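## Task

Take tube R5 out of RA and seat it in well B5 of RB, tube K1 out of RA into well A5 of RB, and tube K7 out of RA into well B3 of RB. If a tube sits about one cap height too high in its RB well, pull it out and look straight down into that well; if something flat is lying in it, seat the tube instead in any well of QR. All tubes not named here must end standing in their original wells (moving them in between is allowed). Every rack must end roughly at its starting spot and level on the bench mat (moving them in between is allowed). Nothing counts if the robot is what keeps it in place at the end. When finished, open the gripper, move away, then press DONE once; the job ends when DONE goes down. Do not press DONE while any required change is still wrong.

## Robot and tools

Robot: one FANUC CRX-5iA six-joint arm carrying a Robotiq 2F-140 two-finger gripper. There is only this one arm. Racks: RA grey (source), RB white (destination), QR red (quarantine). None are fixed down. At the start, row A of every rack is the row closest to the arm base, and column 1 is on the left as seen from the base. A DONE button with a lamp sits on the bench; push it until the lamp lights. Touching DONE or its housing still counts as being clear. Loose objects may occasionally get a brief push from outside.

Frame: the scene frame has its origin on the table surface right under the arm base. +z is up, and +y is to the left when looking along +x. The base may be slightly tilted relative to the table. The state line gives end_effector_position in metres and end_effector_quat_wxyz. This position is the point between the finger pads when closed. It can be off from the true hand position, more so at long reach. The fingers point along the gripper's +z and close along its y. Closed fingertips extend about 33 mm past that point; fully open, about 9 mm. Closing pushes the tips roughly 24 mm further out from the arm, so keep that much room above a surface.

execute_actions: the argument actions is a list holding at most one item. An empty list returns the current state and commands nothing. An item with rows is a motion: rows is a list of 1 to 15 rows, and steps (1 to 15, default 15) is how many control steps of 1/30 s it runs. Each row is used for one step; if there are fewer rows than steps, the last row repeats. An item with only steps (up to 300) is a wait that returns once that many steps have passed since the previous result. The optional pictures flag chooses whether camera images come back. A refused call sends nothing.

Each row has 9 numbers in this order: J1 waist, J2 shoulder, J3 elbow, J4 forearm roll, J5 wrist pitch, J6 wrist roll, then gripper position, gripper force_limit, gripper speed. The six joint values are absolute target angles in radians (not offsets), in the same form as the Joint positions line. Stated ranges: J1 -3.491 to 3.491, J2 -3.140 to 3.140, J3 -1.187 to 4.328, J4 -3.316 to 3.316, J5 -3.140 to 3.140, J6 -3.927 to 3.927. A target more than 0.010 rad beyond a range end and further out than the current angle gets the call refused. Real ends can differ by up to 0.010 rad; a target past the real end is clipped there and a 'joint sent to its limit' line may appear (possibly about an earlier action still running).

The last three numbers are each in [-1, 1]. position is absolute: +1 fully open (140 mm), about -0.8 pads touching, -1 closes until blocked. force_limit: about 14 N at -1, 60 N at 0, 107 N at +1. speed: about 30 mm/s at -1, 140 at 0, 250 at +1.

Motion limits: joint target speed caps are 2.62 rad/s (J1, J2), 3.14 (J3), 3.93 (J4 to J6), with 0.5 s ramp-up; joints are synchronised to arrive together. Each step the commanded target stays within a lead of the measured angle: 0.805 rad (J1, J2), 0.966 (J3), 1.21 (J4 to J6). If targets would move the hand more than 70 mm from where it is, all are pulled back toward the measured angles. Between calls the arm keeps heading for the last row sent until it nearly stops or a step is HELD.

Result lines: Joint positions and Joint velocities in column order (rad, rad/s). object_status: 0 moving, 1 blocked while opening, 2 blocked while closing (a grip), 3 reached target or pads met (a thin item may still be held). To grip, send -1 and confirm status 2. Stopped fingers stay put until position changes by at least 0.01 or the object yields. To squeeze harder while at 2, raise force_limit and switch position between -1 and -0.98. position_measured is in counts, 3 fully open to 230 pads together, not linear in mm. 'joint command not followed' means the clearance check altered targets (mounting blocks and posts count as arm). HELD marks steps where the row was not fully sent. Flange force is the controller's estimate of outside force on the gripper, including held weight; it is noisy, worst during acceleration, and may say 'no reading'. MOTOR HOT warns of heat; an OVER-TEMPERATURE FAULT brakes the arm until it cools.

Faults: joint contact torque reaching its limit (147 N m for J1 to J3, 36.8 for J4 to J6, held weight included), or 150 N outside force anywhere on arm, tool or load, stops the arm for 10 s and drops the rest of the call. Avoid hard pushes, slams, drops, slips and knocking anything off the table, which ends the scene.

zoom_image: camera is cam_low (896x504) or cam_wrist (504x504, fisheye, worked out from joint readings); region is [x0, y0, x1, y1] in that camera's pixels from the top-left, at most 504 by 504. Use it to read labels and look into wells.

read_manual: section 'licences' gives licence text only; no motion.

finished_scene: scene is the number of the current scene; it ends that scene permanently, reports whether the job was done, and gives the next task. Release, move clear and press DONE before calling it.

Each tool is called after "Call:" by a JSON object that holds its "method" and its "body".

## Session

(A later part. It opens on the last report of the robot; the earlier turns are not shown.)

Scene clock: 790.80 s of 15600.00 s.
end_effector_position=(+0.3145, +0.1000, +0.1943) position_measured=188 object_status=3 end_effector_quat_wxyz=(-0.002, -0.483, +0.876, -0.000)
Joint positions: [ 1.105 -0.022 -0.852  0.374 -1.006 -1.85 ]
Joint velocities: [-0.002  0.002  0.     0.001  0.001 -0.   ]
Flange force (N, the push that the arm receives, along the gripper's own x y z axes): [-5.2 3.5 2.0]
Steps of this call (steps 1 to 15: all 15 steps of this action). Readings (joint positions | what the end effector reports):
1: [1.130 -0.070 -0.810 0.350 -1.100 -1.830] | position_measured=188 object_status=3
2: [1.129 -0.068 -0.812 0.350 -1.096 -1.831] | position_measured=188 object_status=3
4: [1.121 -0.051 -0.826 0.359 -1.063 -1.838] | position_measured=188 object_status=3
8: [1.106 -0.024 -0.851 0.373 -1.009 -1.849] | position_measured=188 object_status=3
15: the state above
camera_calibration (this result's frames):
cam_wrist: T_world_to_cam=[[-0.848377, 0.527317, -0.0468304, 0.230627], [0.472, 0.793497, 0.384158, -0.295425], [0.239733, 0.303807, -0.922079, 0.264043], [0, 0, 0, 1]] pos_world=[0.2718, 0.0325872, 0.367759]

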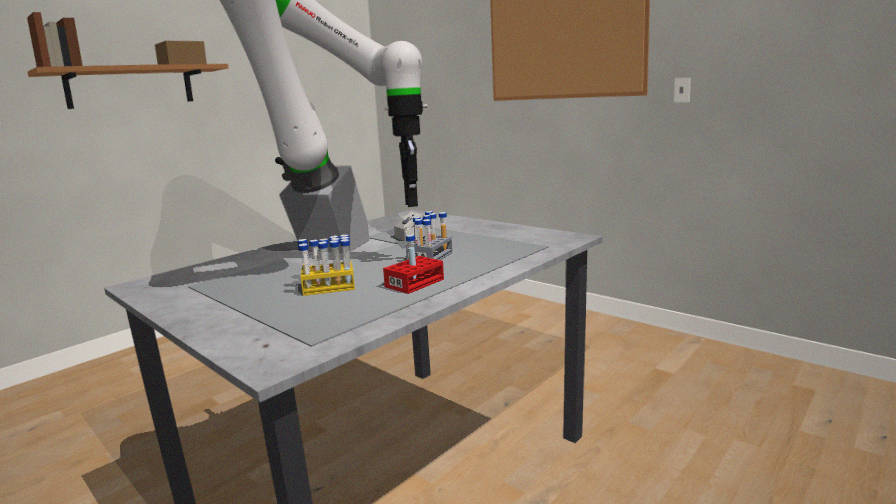

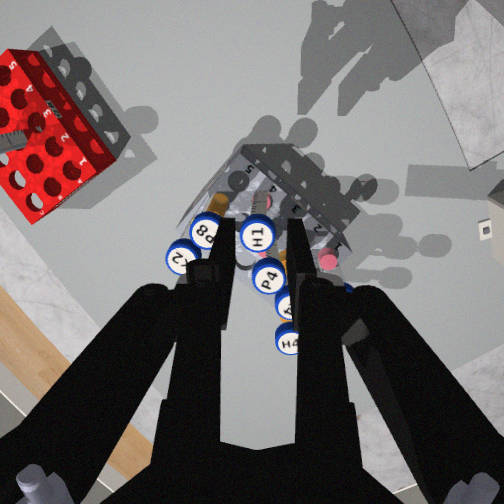

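Call:
{"method": "execute_actions", "body": {"actions": [{"rows":[[1.073,0.025,-0.894,0.4105,-0.9155,-1.873,-0.47,-0.5,0]]}]}}

Scene clock: 795.80 s of 15600.00 s.
end_effector_position=(+0.3137, +0.0987, +0.1669) position_measured=188 object_status=3 end_effector_quat_wxyz=(-0.001, -0.482, +0.876, -0.000)
Joint positions: [ 1.073  0.025 -0.894  0.41  -0.916 -1.873]
Joint velocities: [ 0.001 -0.002  0.     0.     0.001 -0.   ]
Flange force (N, the push that the arm receives, along the gripper's own x y z axes): [-8.5 3.7 2.1]
Steps of this call (steps 1 to 15: the robot went on to your last target; steps 16 to 90: nothing new was sent; then 1.50 s passed at rest; steps 91 to 105: all 15 steps of this action). Readings (joint positions | what the end effector reports):
91: [1.105 -0.022 -0.852 0.374 -1.006 -1.850] | position_measured=188 object_status=3
92: [1.103 -0.020 -0.854 0.376 -1.002 -1.851] | position_measured=188 object_status=3
94: [1.092 -0.003 -0.869 0.389 -0.970 -1.859] | position_measured=188 object_status=3
98: [1.074 0.024 -0.893 0.409 -0.918 -1.872] | position_measured=188 object_status=3
105: the state above
camera_calibration (this result's frames):
cam_wrist: T_world_to_cam=[[-0.846542, 0.530148, -0.0480641, 0.228703], [0.47401, 0.791819, 0.385144, -0.28417], [0.242241, 0.303258, -0.921604, 0.238485], [0, 0, 0, 1]] pos_world=[0.270535, 0.0314419, 0.340228]

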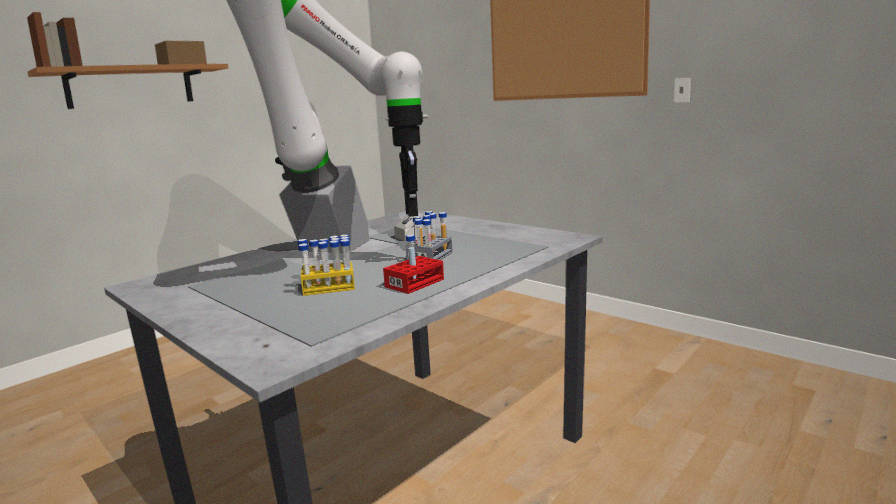

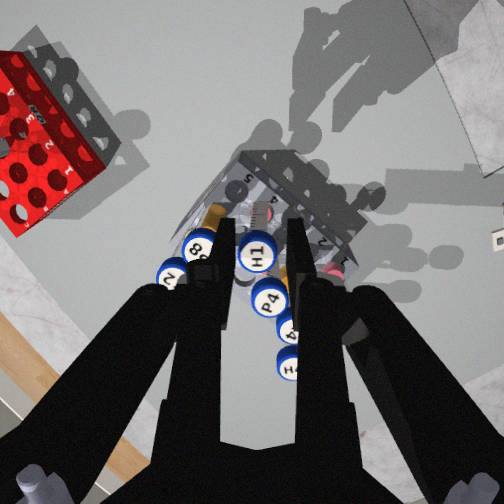

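Descend in two stages.

Call:
{"method": "execute_actions", "body": {"actions": [{"rows":[[1.065,0.039,-0.902,0.421,-0.893,-1.879,-0.47,-0.5,0],[1.065,0.039,-0.902,0.421,-0.893,-1.879,-0.47,-0.5,0],[1.065,0.039,-0.902,0.421,-0.893,-1.879,-0.47,-0.5,0],[1.065,0.039,-0.902,0.421,-0.893,-1.879,-0.47,-0.5,0],[1.065,0.039,-0.902,0.421,-0.893,-1.879,-0.47,-0.5,0],[1.056,0.053,-0.91,0.432,-0.871,-1.885,-0.47,-0.5,0]]}]}}

Scene clock: 807.33 s of 15600.00 s.
end_effector_position=(+0.3141, +0.0989, +0.1540) position_measured=188 object_status=3 end_effector_quat_wxyz=(-0.001, -0.482, +0.876, -0.000)
Joint positions: [ 1.056  0.053 -0.91   0.432 -0.871 -1.885]
Joint velocities: [-0.001  0.002 -0.001  0.001  0.003 -0.001]
Flange force (N, the push that the arm receives, along the gripper's own x y z axes): [-3.0 6.5 -1.6]
Steps of this call (steps 1 to 15: the robot went on to your last target; steps 16 to 90: nothing new was sent; then 8.03 s passed at rest; steps 91 to 105: all 15 steps of this action). Readings (joint positions | what the end effector reports):
91: [1.073 0.025 -0.894 0.411 -0.915 -1.873] | position_measured=188 object_status=3
92: [1.072 0.027 -0.895 0.412 -0.912 -1.874] | position_measured=188 object_status=3
94: [1.067 0.035 -0.900 0.418 -0.899 -1.877] | position_measured=188 object_status=3
98: [1.061 0.045 -0.906 0.426 -0.883 -1.882] | position_measured=188 object_status=3
105: the state above
camera_calibration (this result's frames):
cam_wrist: T_world_to_cam=[[-0.846384, 0.530364, -0.0484588, 0.228264], [0.473999, 0.791657, 0.385493, -0.279584], [0.242814, 0.303306, -0.921438, 0.226273], [0, 0, 0, 1]] pos_world=[0.27078, 0.0316419, 0.327335]

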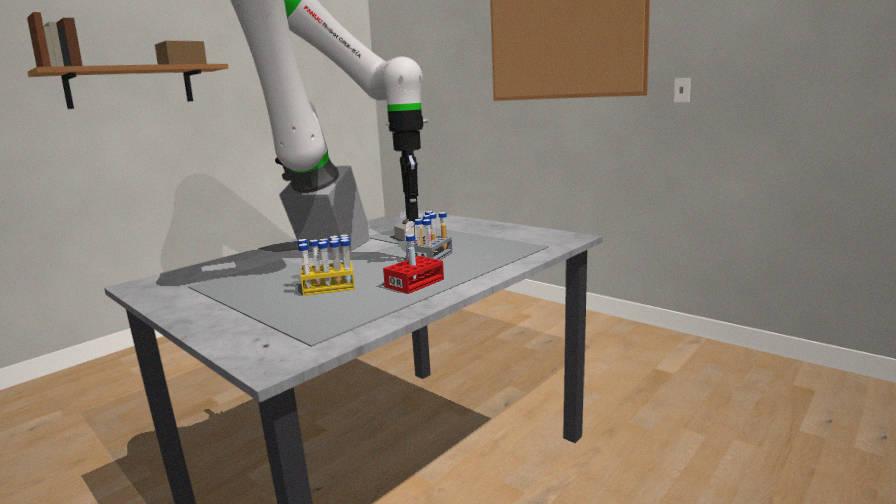

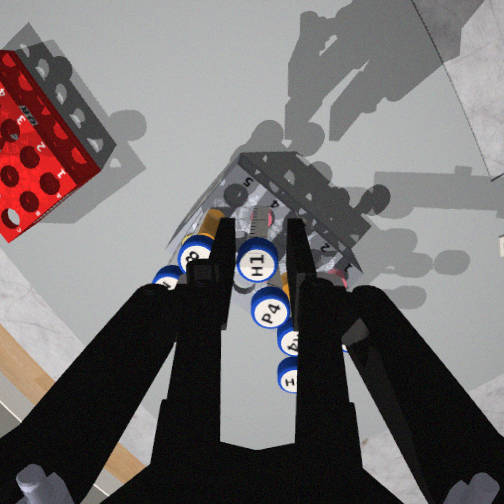

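Call:
{"method": "execute_actions", "body": {"actions": [{"rows":[[1.039,0.0825,-0.925,0.4537,-0.827,-1.896,-0.47,-0.5,0]]}], "pictures": false}}

Call:
{"method": "execute_actions", "body": {"actions": [{"rows":[[1.039,0.0825,-0.925,0.4537,-0.827,-1.896,-1,-0.5,-0.5]]}], "pictures": false}}

Call:
{"method": "execute_actions", "body": {"actions": [{"rows":[[1.073,0.025,-0.894,0.4105,-0.9155,-1.873,-1,-0.5,0]]}]}}

Call:
{"method": "execute_actions", "body": {"actions": [{"rows":[[1.1056,-0.027,-0.8566,0.3737,-1.0063,-1.85,-1,-0.5,0]]}], "pictures": false}}

Call:
{"method": "execute_actions", "body": {"actions": [{"rows":[[1.164,0.016,-0.839,0.358,-0.992,-1.9,-1,-0.5,0]]}]}}

Call:
{"method": "zoom_image", "body": {"camera": "cam_wrist", "region": [170,130,370,330]}}

Scene clock: 824.83 s of 15600.00 s.
end_effector_position=(+0.3136, +0.0992, +0.1410) position_measured=188 object_status=3 end_effector_quat_wxyz=(-0.001, -0.482, +0.876, -0.000)
Joint positions: [ 1.039  0.082 -0.925  0.454 -0.827 -1.896]
Joint velocities: [-0.001 -0.     0.     0.     0.    -0.   ]
Flange force (N, the push that the arm receives, along the gripper's own x y z axes): [-7.0 3.6 1.1]
Steps of this call (steps 1 to 15: the robot went on to your last target; steps 16 to 90: nothing new was sent; then 14.00 s passed at rest; steps 91 to 105: all 15 steps of this action). Readings (joint positions | what the end effector reports):
91: [1.056 0.053 -0.910 0.432 -0.871 -1.885] | position_measured=188 object_status=3
92: [1.055 0.055 -0.911 0.434 -0.867 -1.886] | position_measured=188 object_status=3
94: [1.046 0.071 -0.919 0.445 -0.844 -1.892] | position_measured=188 object_status=3
98: [1.039 0.082 -0.925 0.453 -0.828 -1.896] | position_measured=188 object_status=3
105: the state above

Scene clock: 825.33 s of 15600.00 s.
end_effector_position=(+0.3136, +0.0992, +0.1410) position_measured=200 object_status=2 end_effector_quat_wxyz=(-0.001, -0.482, +0.876, -0.000)
Joint positions: [ 1.039  0.082 -0.925  0.454 -0.827 -1.896]
Joint velocities: [ 0.001 -0.    -0.    -0.    -0.    -0.   ]
Flange force (N, the push that the arm receives, along the gripper's own x y z axes): [-6.2 4.0 -0.8]
Steps of this call (steps 1 to 15: all 15 steps of this action). Readings (joint positions | what the end effector reports):
1: [1.039 0.082 -0.925 0.454 -0.827 -1.896] | position_measured=188 object_status=0
2: [1.039 0.082 -0.925 0.454 -0.827 -1.896] | position_measured=189 object_status=0
4: [1.039 0.082 -0.925 0.454 -0.827 -1.896] | position_measured=198 object_status=0
8: [1.039 0.082 -0.925 0.454 -0.827 -1.896] | position_measured=200 object_status=0
15: the state above

Scene clock: 825.83 s of 15600.00 s.
end_effector_position=(+0.3137, +0.0987, +0.1668) position_measured=200 object_status=2 end_effector_quat_wxyz=(-0.001, -0.482, +0.876, -0.000)
Joint positions: [ 1.073  0.025 -0.894  0.411 -0.915 -1.873]
Joint velocities: [ 0.001 -0.001  0.001  0.    -0.     0.001]
Flange force (N, the push that the arm receives, along the gripper's own x y z axes): [-6.2 3.4 1.7]
Steps of this call (steps 1 to 15: all 15 steps of this action). Readings (joint positions | what the end effector reports):
1: [1.039 0.082 -0.925 0.454 -0.827 -1.896] | position_measured=200 object_status=2
2: [1.040 0.080 -0.924 0.452 -0.831 -1.895] | position_measured=200 object_status=2
4: [1.052 0.059 -0.913 0.436 -0.863 -1.887] | position_measured=200 object_status=2
8: [1.072 0.027 -0.895 0.412 -0.913 -1.874] | position_measured=200 object_status=2
15: the state above
camera_calibration (this result's frames):
cam_wrist: T_world_to_cam=[[-0.846522, 0.53018, -0.0480542, 0.228696], [0.47406, 0.791819, 0.385084, -0.284124], [0.242214, 0.303201, -0.92163, 0.238467], [0, 0, 0, 1]] pos_world=[0.270528, 0.0314206, 0.34018]

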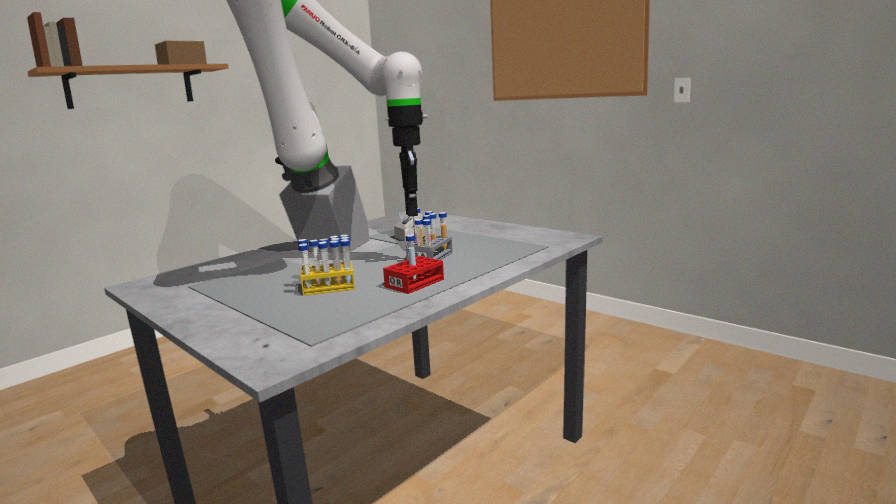

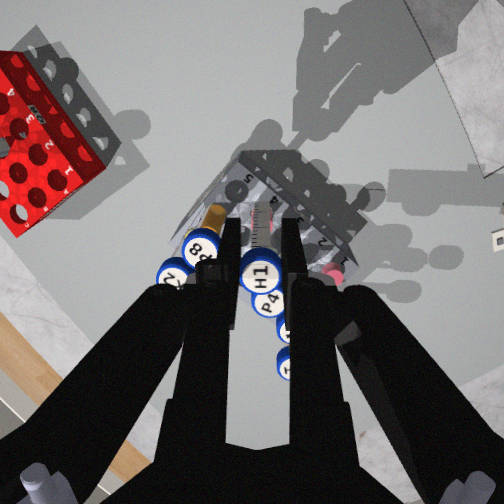

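Scene clock: 826.33 s of 15600.00 s.
end_effector_position=(+0.3134, +0.0987, +0.1940) position_measured=200 object_status=2 end_effector_quat_wxyz=(-0.002, -0.484, +0.875, +0.000)
Joint positions: [ 1.106 -0.027 -0.857  0.374 -1.006 -1.85 ]
Joint velocities: [ 0.    -0.002  0.    -0.    -0.001  0.   ]
Flange force (N, the push that the arm receives, along the gripper's own x y z axes): [-6.3 4.1 -0.4]
Steps of this call (steps 1 to 15: all 15 steps of this action). Readings (joint positions | what the end effector reports):
1: [1.073 0.025 -0.894 0.410 -0.916 -1.873] | position_measured=200 object_status=2
2: [1.074 0.023 -0.892 0.409 -0.920 -1.872] | position_measured=200 object_status=2
4: [1.086 0.004 -0.879 0.396 -0.952 -1.864] | position_measured=200 object_status=2
8: [1.105 -0.025 -0.858 0.375 -1.003 -1.851] | position_measured=200 object_status=2
15: the state above

Scene clock: 826.83 s of 15600.00 s.
end_effector_position=(+0.3046, +0.1245, +0.1944) position_measured=200 object_status=2 end_effector_quat_wxyz=(-0.000, -0.485, +0.875, +0.002)
Joint positions: [ 1.164  0.016 -0.839  0.358 -0.992 -1.9  ]
Joint velocities: [ 0.002 -0.001 -0.     0.    -0.    -0.001]
Flange force (N, the push that the arm receives, along the gripper's own x y z axes): [-5.0 4.5 -0.2]
Steps of this call (steps 1 to 15: all 15 steps of this action). Readings (joint positions | what the end effector reports):
1: [1.106 -0.027 -0.857 0.374 -1.006 -1.850] | position_measured=200 object_status=2
2: [1.108 -0.025 -0.856 0.373 -1.006 -1.852] | position_measured=200 object_status=2
4: [1.129 -0.009 -0.849 0.367 -1.001 -1.870] | position_measured=200 object_status=2
8: [1.162 0.015 -0.840 0.358 -0.992 -1.898] | position_measured=200 object_status=2
15: the state above
camera_calibration (this result's frames):
cam_wrist: T_world_to_cam=[[-0.85047, 0.524128, -0.0446258, 0.209954], [0.46861, 0.793452, 0.388379, -0.310085], [0.238969, 0.309392, -0.920419, 0.258266], [0, 0, 0, 1]] pos_world=[0.262151, 0.0560894, 0.367512]

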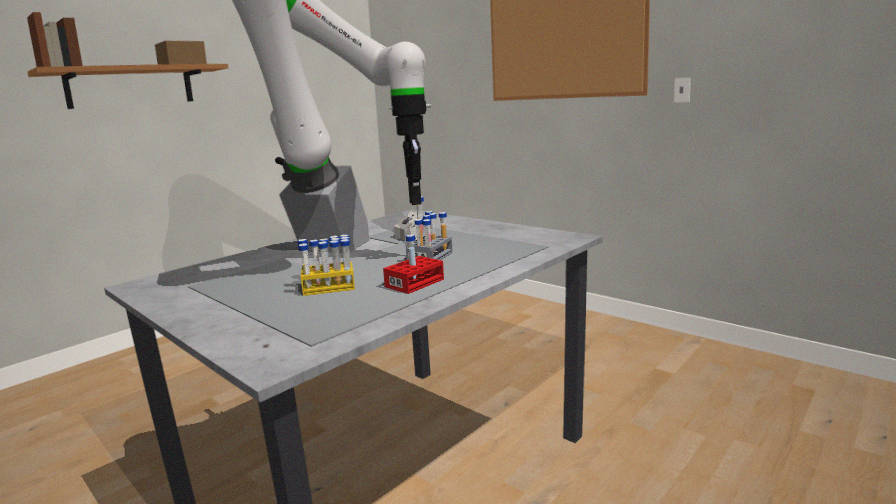

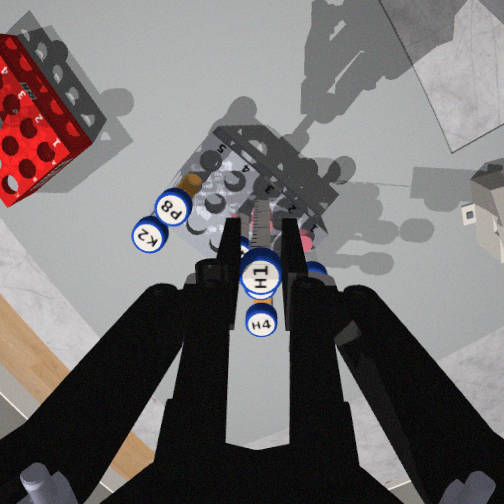

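Region (170, 130, 370, 330) of cam_wrist's 504x504 image, scaled by 2.520, with more detail than that image has.

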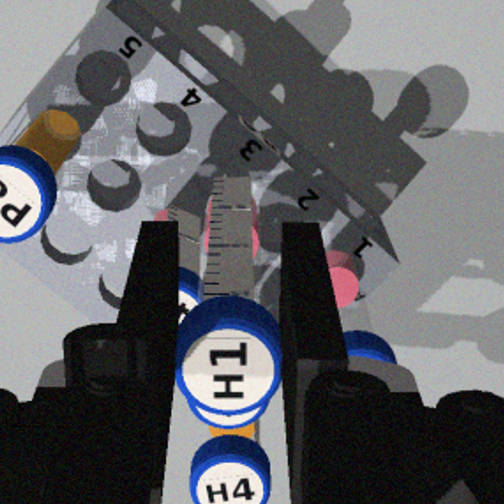

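Call:
{"method": "execute_actions", "body": {"actions": [{"rows":[[1.152,0.032,-0.85,0.37,-0.965,-1.907,-1,-0.5,0],[1.152,0.032,-0.85,0.37,-0.965,-1.907,-1,-0.5,0],[1.152,0.032,-0.85,0.37,-0.965,-1.907,-1,-0.5,0],[1.152,0.032,-0.85,0.37,-0.965,-1.907,-1,-0.5,0],[1.143,0.048,-0.862,0.382,-0.938,-1.913,-1,-0.5,0],[1.143,0.048,-0.862,0.382,-0.938,-1.913,-1,-0.5,0],[1.143,0.048,-0.862,0.382,-0.938,-1.913,-1,-0.5,0],[1.143,0.048,-0.862,0.382,-0.938,-1.913,-1,-0.5,0],[1.133,0.064,-0.873,0.3935,-0.9113,-1.92,-1,-0.5,0]]}], "pictures": false}}

Call:
{"method": "execute_actions", "body": {"actions": [{"rows":[[1.123,0.082,-0.8835,0.4075,-0.882,-1.928,-1,-0.5,0]]}]}}

Call:
{"method": "zoom_image", "body": {"camera": "cam_wrist", "region": [170,130,370,330]}}

Scene clock: 841.13 s of 15600.00 s.
end_effector_position=(+0.3058, +0.1231, +0.1696) position_measured=200 object_status=2 end_effector_quat_wxyz=(-0.000, -0.483, +0.875, +0.000)
Joint positions: [ 1.134  0.063 -0.872  0.393 -0.913 -1.92 ]
Joint velocities: [-0.008  0.013 -0.008  0.01   0.024 -0.006]
Flange force (N, the push that the arm receives, along the gripper's own x y z axes): [-3.2 5.8 1.3]
Steps of this call (steps 1 to 15: the robot went on to your last target; steps 16 to 90: nothing new was sent; then 10.80 s passed at rest; steps 91 to 105: all 15 steps of this action). Readings (joint positions | what the end effector reports):
91: [1.164 0.016 -0.839 0.358 -0.992 -1.900] | position_measured=200 object_status=2
92: [1.163 0.018 -0.840 0.359 -0.988 -1.901] | position_measured=200 object_status=2
94: [1.156 0.027 -0.847 0.366 -0.973 -1.905] | position_measured=200 object_status=2
98: [1.146 0.043 -0.858 0.378 -0.947 -1.911] | position_measured=200 object_status=2
105: the state above

Scene clock: 841.63 s of 15600.00 s.
end_effector_position=(+0.3063, +0.1235, +0.1608) position_measured=200 object_status=2 end_effector_quat_wxyz=(+0.000, -0.483, +0.875, +0.000)
Joint positions: [ 1.123  0.082 -0.883  0.407 -0.882 -1.928]
Joint velocities: [-0.001  0.001  0.     0.    -0.    -0.   ]
Flange force (N, the push that the arm receives, along the gripper's own x y z axes): [-6.5 4.4 1.2]
Steps of this call (steps 1 to 15: all 15 steps of this action). Readings (joint positions | what the end effector reports):
1: [1.133 0.064 -0.873 0.393 -0.912 -1.920] | position_measured=200 object_status=2
2: [1.132 0.066 -0.874 0.395 -0.908 -1.921] | position_measured=200 object_status=2
4: [1.126 0.076 -0.880 0.403 -0.891 -1.926] | position_measured=200 object_status=2
8: [1.123 0.081 -0.883 0.407 -0.883 -1.928] | position_measured=200 object_status=2
15: the state above
camera_calibration (this result's frames):
cam_wrist: T_world_to_cam=[[-0.848524, 0.526957, -0.0482013, 0.209977], [0.470332, 0.792801, 0.387626, -0.297321], [0.242476, 0.306239, -0.920556, 0.226516], [0, 0, 0, 1]] pos_world=[0.263085, 0.0556996, 0.333891]

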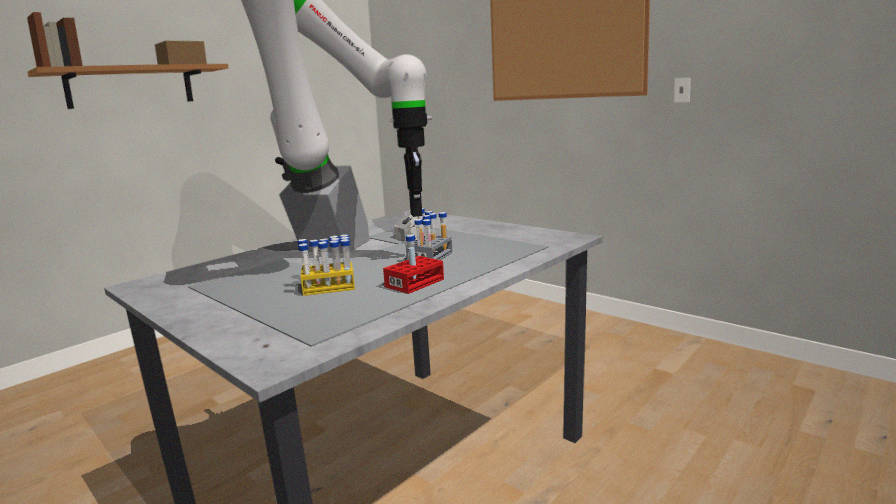

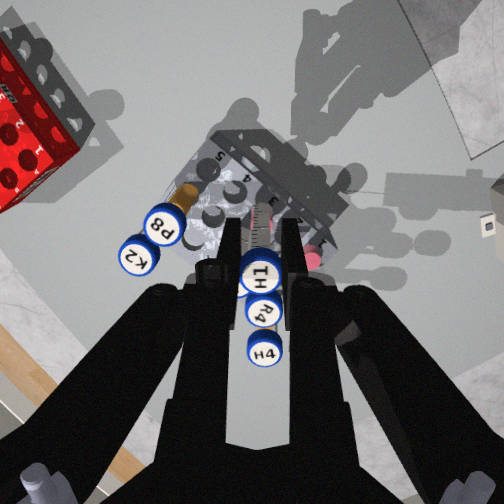

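Region (170, 130, 370, 330) of cam_wrist's 504x504 image, scaled by 2.520, with more detail than that image has.

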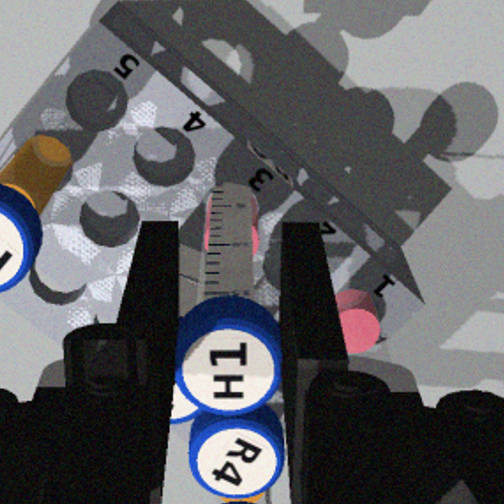

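Call:
{"method": "execute_actions", "body": {"actions": [{"rows":[[1.123,0.082,-0.8835,0.4075,-0.882,-1.928,-0.47,-0.5,-0.5]]}], "pictures": false}}

Call:
{"method": "execute_actions", "body": {"actions": [{"rows":[[1.275,-0.055,-0.67,0.28,-1.24,-1.9,-0.47,-0.5,0]]}], "pictures": false}}

Call:
{"method": "execute_actions", "body": {"actions": [{"steps":20}]}}

Call:
{"method": "zoom_image", "body": {"camera": "cam_low", "region": [370,190,470,270]}}

Call:
{"method": "execute_actions", "body": {"actions": [{"rows":[[1.7,0.1,-0.6,0.15,-1.2,-1.0,-1,0,0]]}], "pictures": false}}

Call:
{"method": "execute_actions", "body": {"actions": [{"steps":30}]}}

Scene clock: 852.63 s of 15600.00 s.
end_effector_position=(+0.3063, +0.1235, +0.1608) position_measured=188 object_status=3 end_effector_quat_wxyz=(+0.000, -0.483, +0.875, +0.000)
Joint positions: [ 1.123  0.082 -0.884  0.408 -0.882 -1.928]
Joint velocities: [-0.    -0.001 -0.001 -0.     0.    -0.001]
Flange force (N, the push that the arm receives, along the gripper's own x y z axes): [-5.4 3.8 1.8]
Steps of this call (steps 1 to 15: the robot went on to your last target; steps 16 to 90: nothing new was sent; then 7.50 s passed at rest; steps 91 to 105: all 15 steps of this action). Readings (joint positions | what the end effector reports):
91: [1.123 0.082 -0.884 0.408 -0.882 -1.928] | position_measured=200 object_status=0
92: [1.123 0.082 -0.884 0.408 -0.882 -1.928] | position_measured=200 object_status=0
94: [1.123 0.082 -0.884 0.408 -0.882 -1.928] | position_measured=190 object_status=0
98: [1.123 0.082 -0.884 0.408 -0.882 -1.928] | position_measured=188 object_status=0
105: the state above

Scene clock: 853.13 s of 15600.00 s.
end_effector_position=(+0.3024, +0.1477, +0.2822) position_measured=188 object_status=3 end_effector_quat_wxyz=(+0.000, -0.485, +0.874, +0.005)
Joint positions: [ 1.273 -0.053 -0.673  0.282 -1.235 -1.9  ]
Joint velocities: [ 0.063 -0.056  0.084 -0.053 -0.145  0.012]
Flange force (N, the push that the arm receives, along the gripper's own x y z axes): [2.9 7.5 -15.7]
Steps of this call (steps 1 to 15: all 15 steps of this action). Readings (joint positions | what the end effector reports):
1: [1.123 0.082 -0.883 0.408 -0.882 -1.928] | position_measured=188 object_status=3
2: [1.124 0.081 -0.881 0.407 -0.886 -1.928] | position_measured=188 object_status=3
4: [1.138 0.068 -0.861 0.394 -0.920 -1.925] | position_measured=188 object_status=3
8: [1.199 0.013 -0.775 0.343 -1.063 -1.914] | position_measured=188 object_status=3
15: the state above

Scene clock: 853.80 s of 15600.00 s.
end_effector_position=(+0.3020, +0.1477, +0.2838) position_measured=188 object_status=3 end_effector_quat_wxyz=(-0.000, -0.486, +0.874, +0.005)
Joint positions: [ 1.275 -0.055 -0.67   0.28  -1.24  -1.9  ]
Joint velocities: [-0.001  0.    -0.001  0.     0.    -0.   ]
Flange force (N, the push that the arm receives, along the gripper's own x y z axes): [-5.4 3.1 -0.2]
Steps of this call (steps 1 to 15: the robot went on to your last target; steps 16 to 20: nothing new was sent). Readings (joint positions | what the end effector reports):
1: [1.274 -0.054 -0.671 0.281 -1.238 -1.900] | position_measured=188 object_status=3
2: [1.275 -0.054 -0.671 0.280 -1.239 -1.900] | position_measured=188 object_status=3
4: [1.275 -0.055 -0.670 0.280 -1.240 -1.900] | position_measured=188 object_status=3
8: [1.275 -0.055 -0.670 0.280 -1.240 -1.900] | position_measured=188 object_status=3
20: the state above
The arm was judged still, so your last target was given up. Only a new action makes it travel on or press farther. Fingers that are still opening or closing keep moving.
camera_calibration (this result's frames):
cam_wrist: T_world_to_cam=[[-0.851396, 0.523068, -0.0390491, 0.198411], [0.46843, 0.791734, 0.392085, -0.362735], [0.236003, 0.315527, -0.9191, 0.333567], [0, 0, 0, 1]] pos_world=[0.26012, 0.0781581, 0.456552]

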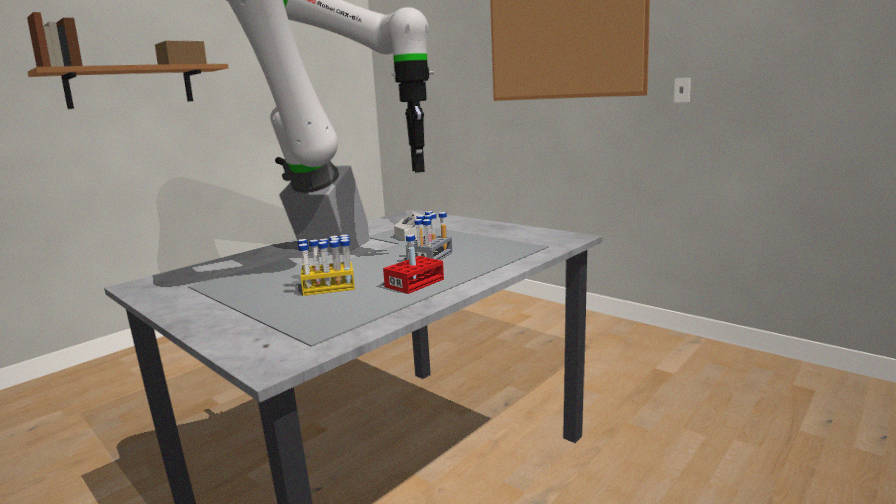

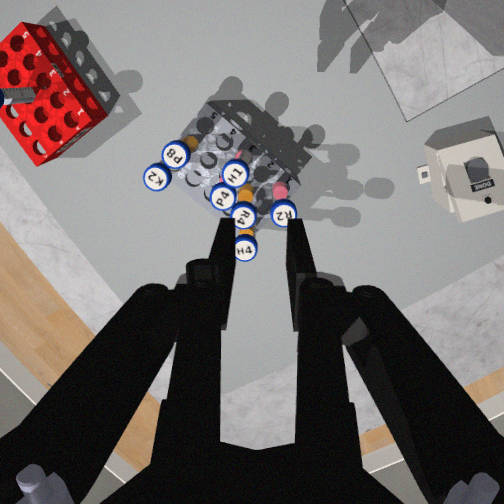

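Region (370, 190, 470, 270) of cam_low's 896x504 image, scaled by 5.040, with more detail than that image has; it fills the top 403 rows of this view, and the rest is white.

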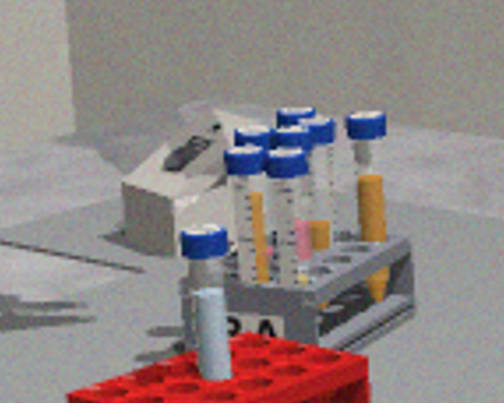

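Scene clock: 854.30 s of 15600.00 s.
end_effector_position=(+0.2216, +0.2338, +0.2966) position_measured=233 object_status=0 end_effector_quat_wxyz=(-0.012, +0.790, -0.612, -0.011)
Joint positions: [ 1.545  0.044 -0.625  0.197 -1.214 -1.328]
Joint velocities: [ 0.72   0.263  0.119 -0.219  0.067  1.519]
Flange force (N, the push that the arm receives, along the gripper's own x y z axes): [-2.6 1.8 -1.4]
Steps of this call (steps 1 to 15: all 15 steps of this action). Readings (joint positions | what the end effector reports):
1: [1.275 -0.055 -0.670 0.280 -1.240 -1.900] | position_measured=188 object_status=0
2: [1.277 -0.054 -0.670 0.279 -1.240 -1.896] | position_measured=190 object_status=0
4: [1.293 -0.048 -0.667 0.275 -1.239 -1.862] | position_measured=206 object_status=0
8: [1.373 -0.018 -0.654 0.250 -1.231 -1.692] | position_measured=232 object_status=0
15: the state above

Scene clock: 855.30 s of 15600.00 s.
end_effector_position=(+0.1648, +0.2696, +0.3009) position_measured=233 object_status=3 end_effector_quat_wxyz=(-0.018, +0.909, -0.416, -0.008)
Joint positions: [ 1.7   0.1  -0.6   0.15 -1.2  -1.  ]
Joint velocities: [0.    0.001 0.001 0.    0.    0.   ]
Flange force (N, the push that the arm receives, along the gripper's own x y z axes): [-6.4 -2.0 0.6]
Steps of this call (steps 1 to 30: the robot went on to your last target). Readings (joint positions | what the end effector reports):
1: [1.570 0.053 -0.621 0.190 -1.212 -1.276] | position_measured=233 object_status=3
2: [1.594 0.062 -0.617 0.182 -1.210 -1.225] | position_measured=233 object_status=3
4: [1.639 0.078 -0.610 0.169 -1.206 -1.130] | position_measured=233 object_status=3
8: [1.693 0.097 -0.601 0.152 -1.201 -1.015] | position_measured=233 object_status=3
30: the state above
The arm was judged still, so your last target was given up. Only a new action makes it travel on or press farther. Fingers that are still opening or closing keep moving.
camera_calibration (this result's frames):
cam_wrist: T_world_to_cam=[[-0.751491, -0.655575, -0.0740402, 0.330294], [-0.621454, 0.665729, 0.413037, -0.194372], [-0.221487, 0.356407, -0.907699, 0.404119], [0, 0, 0, 1]] pos_world=[0.216926, 0.201901, 0.471556]

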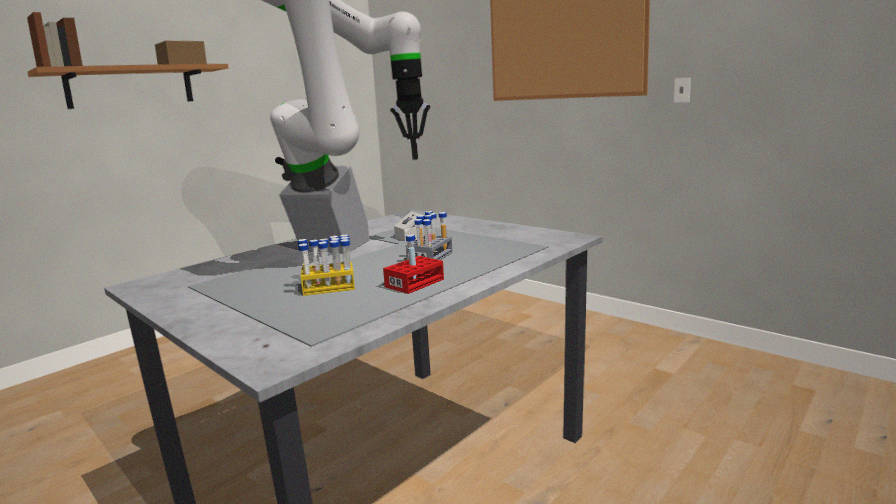

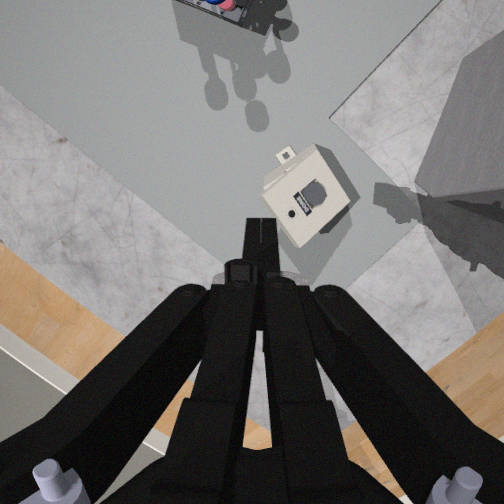

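Call:
{"method": "execute_actions", "body": {"actions": [{"rows":[[1.7876,0.384,-0.822,0.1546,-0.7445,-1.16,-1,0,0]]}], "pictures": false}}

Call:
{"method": "execute_actions", "body": {"actions": [{"steps":30}]}}

Scene clock: 877.23 s of 15600.00 s.
end_effector_position=(+0.1174, +0.2697, +0.1570) position_measured=233 object_status=3 end_effector_quat_wxyz=(-0.003, +0.907, -0.421, -0.001)
Joint positions: [ 1.777  0.351 -0.796  0.154 -0.797 -1.141]
Joint velocities: [ 0.145  0.465 -0.364  0.009  0.738 -0.26 ]
Flange force (N, the push that the arm receives, along the gripper's own x y z axes): [-19.5 0.5 18.1]
Steps of this call (steps 1 to 90: nothing new was sent; then 18.43 s passed at rest; steps 91 to 105: all 15 steps of this action). Readings (joint positions | what the end effector reports):
91: [1.700 0.100 -0.600 0.150 -1.200 -1.000] | position_measured=233 object_status=3
92: [1.701 0.103 -0.602 0.150 -1.195 -1.001] | position_measured=233 object_status=3
94: [1.707 0.124 -0.618 0.150 -1.162 -1.013] | position_measured=233 object_status=3
98: [1.733 0.208 -0.685 0.151 -1.026 -1.061] | position_measured=233 object_status=3
105: the state above

Scene clock: 878.23 s of 15600.00 s.
end_effector_position=(+0.1123, +0.2646, +0.1398) position_measured=233 object_status=3 end_effector_quat_wxyz=(-0.000, +0.907, -0.422, -0.000)
Joint positions: [ 1.788  0.384 -0.822  0.155 -0.745 -1.16 ]
Joint velocities: [ 0.    -0.     0.001  0.001  0.     0.001]
Flange force (N, the push that the arm receives, along the gripper's own x y z axes): [-7.4 0.4 3.8]
Steps of this call (steps 1 to 30: the robot went on to your last target). Readings (joint positions | what the end effector reports):
1: [1.782 0.365 -0.807 0.154 -0.775 -1.149] | position_measured=233 object_status=3
2: [1.785 0.375 -0.815 0.154 -0.760 -1.155] | position_measured=233 object_status=3
4: [1.787 0.383 -0.821 0.155 -0.747 -1.159] | position_measured=233 object_status=3
8: [1.788 0.384 -0.822 0.155 -0.745 -1.160] | position_measured=233 object_status=3
30: the state above
The arm was judged still, so your last target was given up. Only a new action makes it travel on or press farther. Fingers that are still opening or closing keep moving.
camera_calibration (this result's frames):
cam_wrist: T_world_to_cam=[[-0.759948, -0.648147, -0.048833, 0.27116], [-0.612547, 0.689024, 0.38734, -0.160701], [-0.217406, 0.324271, -0.920643, 0.257899], [0, 0, 0, 1]] pos_world=[0.1637, 0.20285, 0.312921]

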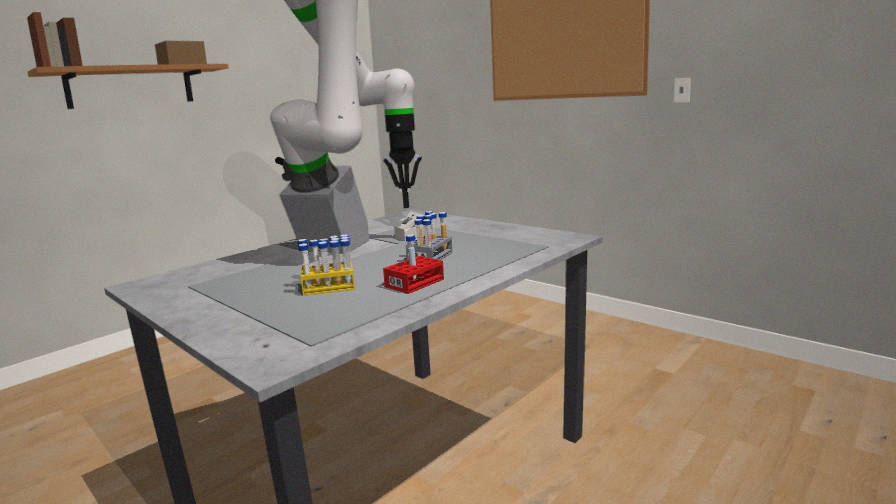

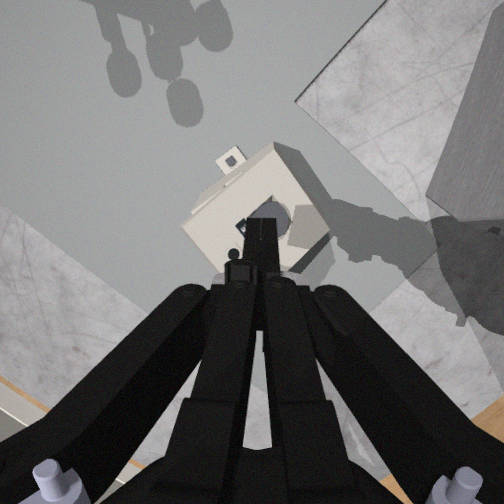

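Call:
{"method": "execute_actions", "body": {"actions": [{"rows":[[1.7886,0.4826,-0.865,0.183,-0.605,-1.2,-1,0,0]]}], "pictures": false}}

Call:
{"method": "execute_actions", "body": {"actions": [{"rows":[[1.787,0.497,-0.869,0.188,-0.587,-1.205,-1,0,0]]}]}}

Scene clock: 892.77 s of 15600.00 s.
end_effector_position=(+0.1076, +0.2612, +0.0999) position_measured=233 object_status=3 end_effector_quat_wxyz=(-0.000, +0.906, -0.423, -0.000)
Joint positions: [ 1.789  0.483 -0.865  0.183 -0.605 -1.2  ]
Joint velocities: [ 0.002  0.    -0.001  0.     0.001 -0.001]
Flange force (N, the push that the arm receives, along the gripper's own x y z axes): [-7.0 1.9 6.2]
Steps of this call (steps 1 to 90: nothing new was sent; then 11.03 s passed at rest; steps 91 to 105: all 15 steps of this action). Readings (joint positions | what the end effector reports):
91: [1.788 0.384 -0.822 0.155 -0.744 -1.160] | position_measured=233 object_status=3
92: [1.788 0.387 -0.823 0.155 -0.740 -1.161] | position_measured=233 object_status=3
94: [1.788 0.409 -0.833 0.161 -0.709 -1.170] | position_measured=233 object_status=3
98: [1.789 0.474 -0.861 0.180 -0.618 -1.196] | position_measured=233 object_status=3
105: the state above

Scene clock: 892.97 s of 15600.00 s.
end_effector_position=(+0.1072, +0.2609, +0.0947) position_measured=233 object_status=3 end_effector_quat_wxyz=(+0.000, +0.906, -0.423, -0.000)
Joint positions: [ 1.787  0.497 -0.869  0.188 -0.587 -1.205]
Joint velocities: [ 0.    -0.002  0.001  0.     0.    -0.   ]
Flange force (N, the push that the arm receives, along the gripper's own x y z axes): no reading
The task's run ended inside this call: 9 steps that you had sent did not run.
Steps of this call (steps 1 to 6: the first 6 steps of this action). Readings (joint positions | what the end effector reports):
1: [1.789 0.483 -0.865 0.183 -0.605 -1.200] | position_measured=233 object_status=3
2: [1.789 0.485 -0.866 0.184 -0.602 -1.201] | position_measured=233 object_status=3
4: [1.788 0.493 -0.868 0.187 -0.592 -1.204] | position_measured=233 object_status=3
6: [1.788 0.496 -0.869 0.188 -0.588 -1.205] | position_measured=233 object_status=3
camera_calibration (this result's frames):
cam_wrist: T_world_to_cam=[[-0.761681, -0.646196, -0.047674, 0.262202], [-0.610356, 0.690843, 0.387558, -0.144492], [-0.217503, 0.324293, -0.920612, 0.216517], [0, 0, 0, 1]] pos_world=[0.158616, 0.19904, 0.267827]
The task's run has ended: the event that ends the task has happened.

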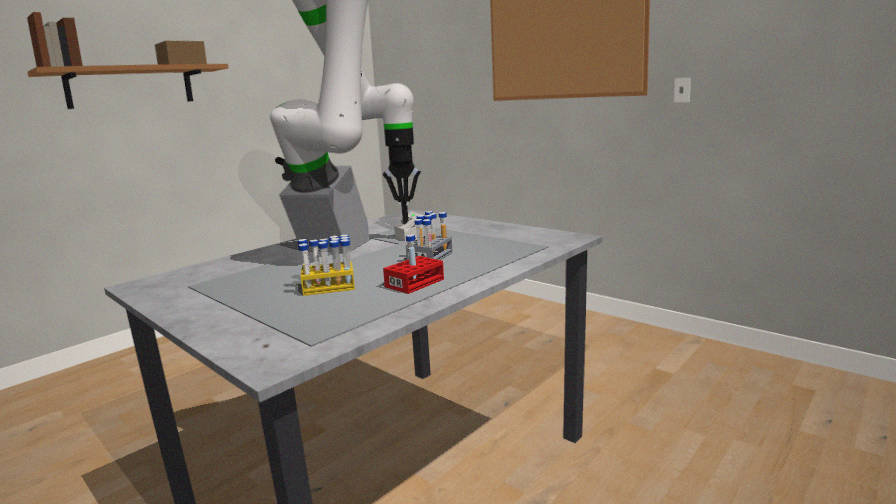

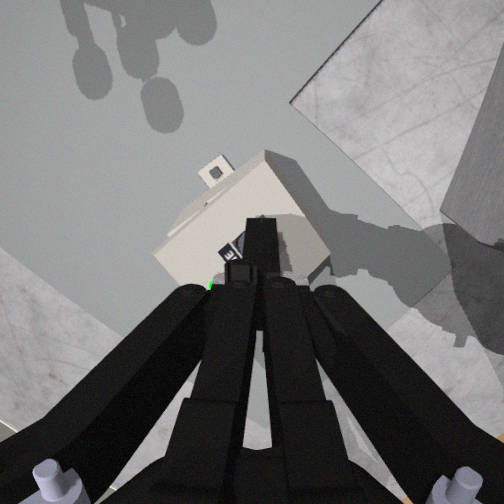

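Call:
{"method": "finished_scene", "body": {"scene": 2}}

The scene is finished: the task was done.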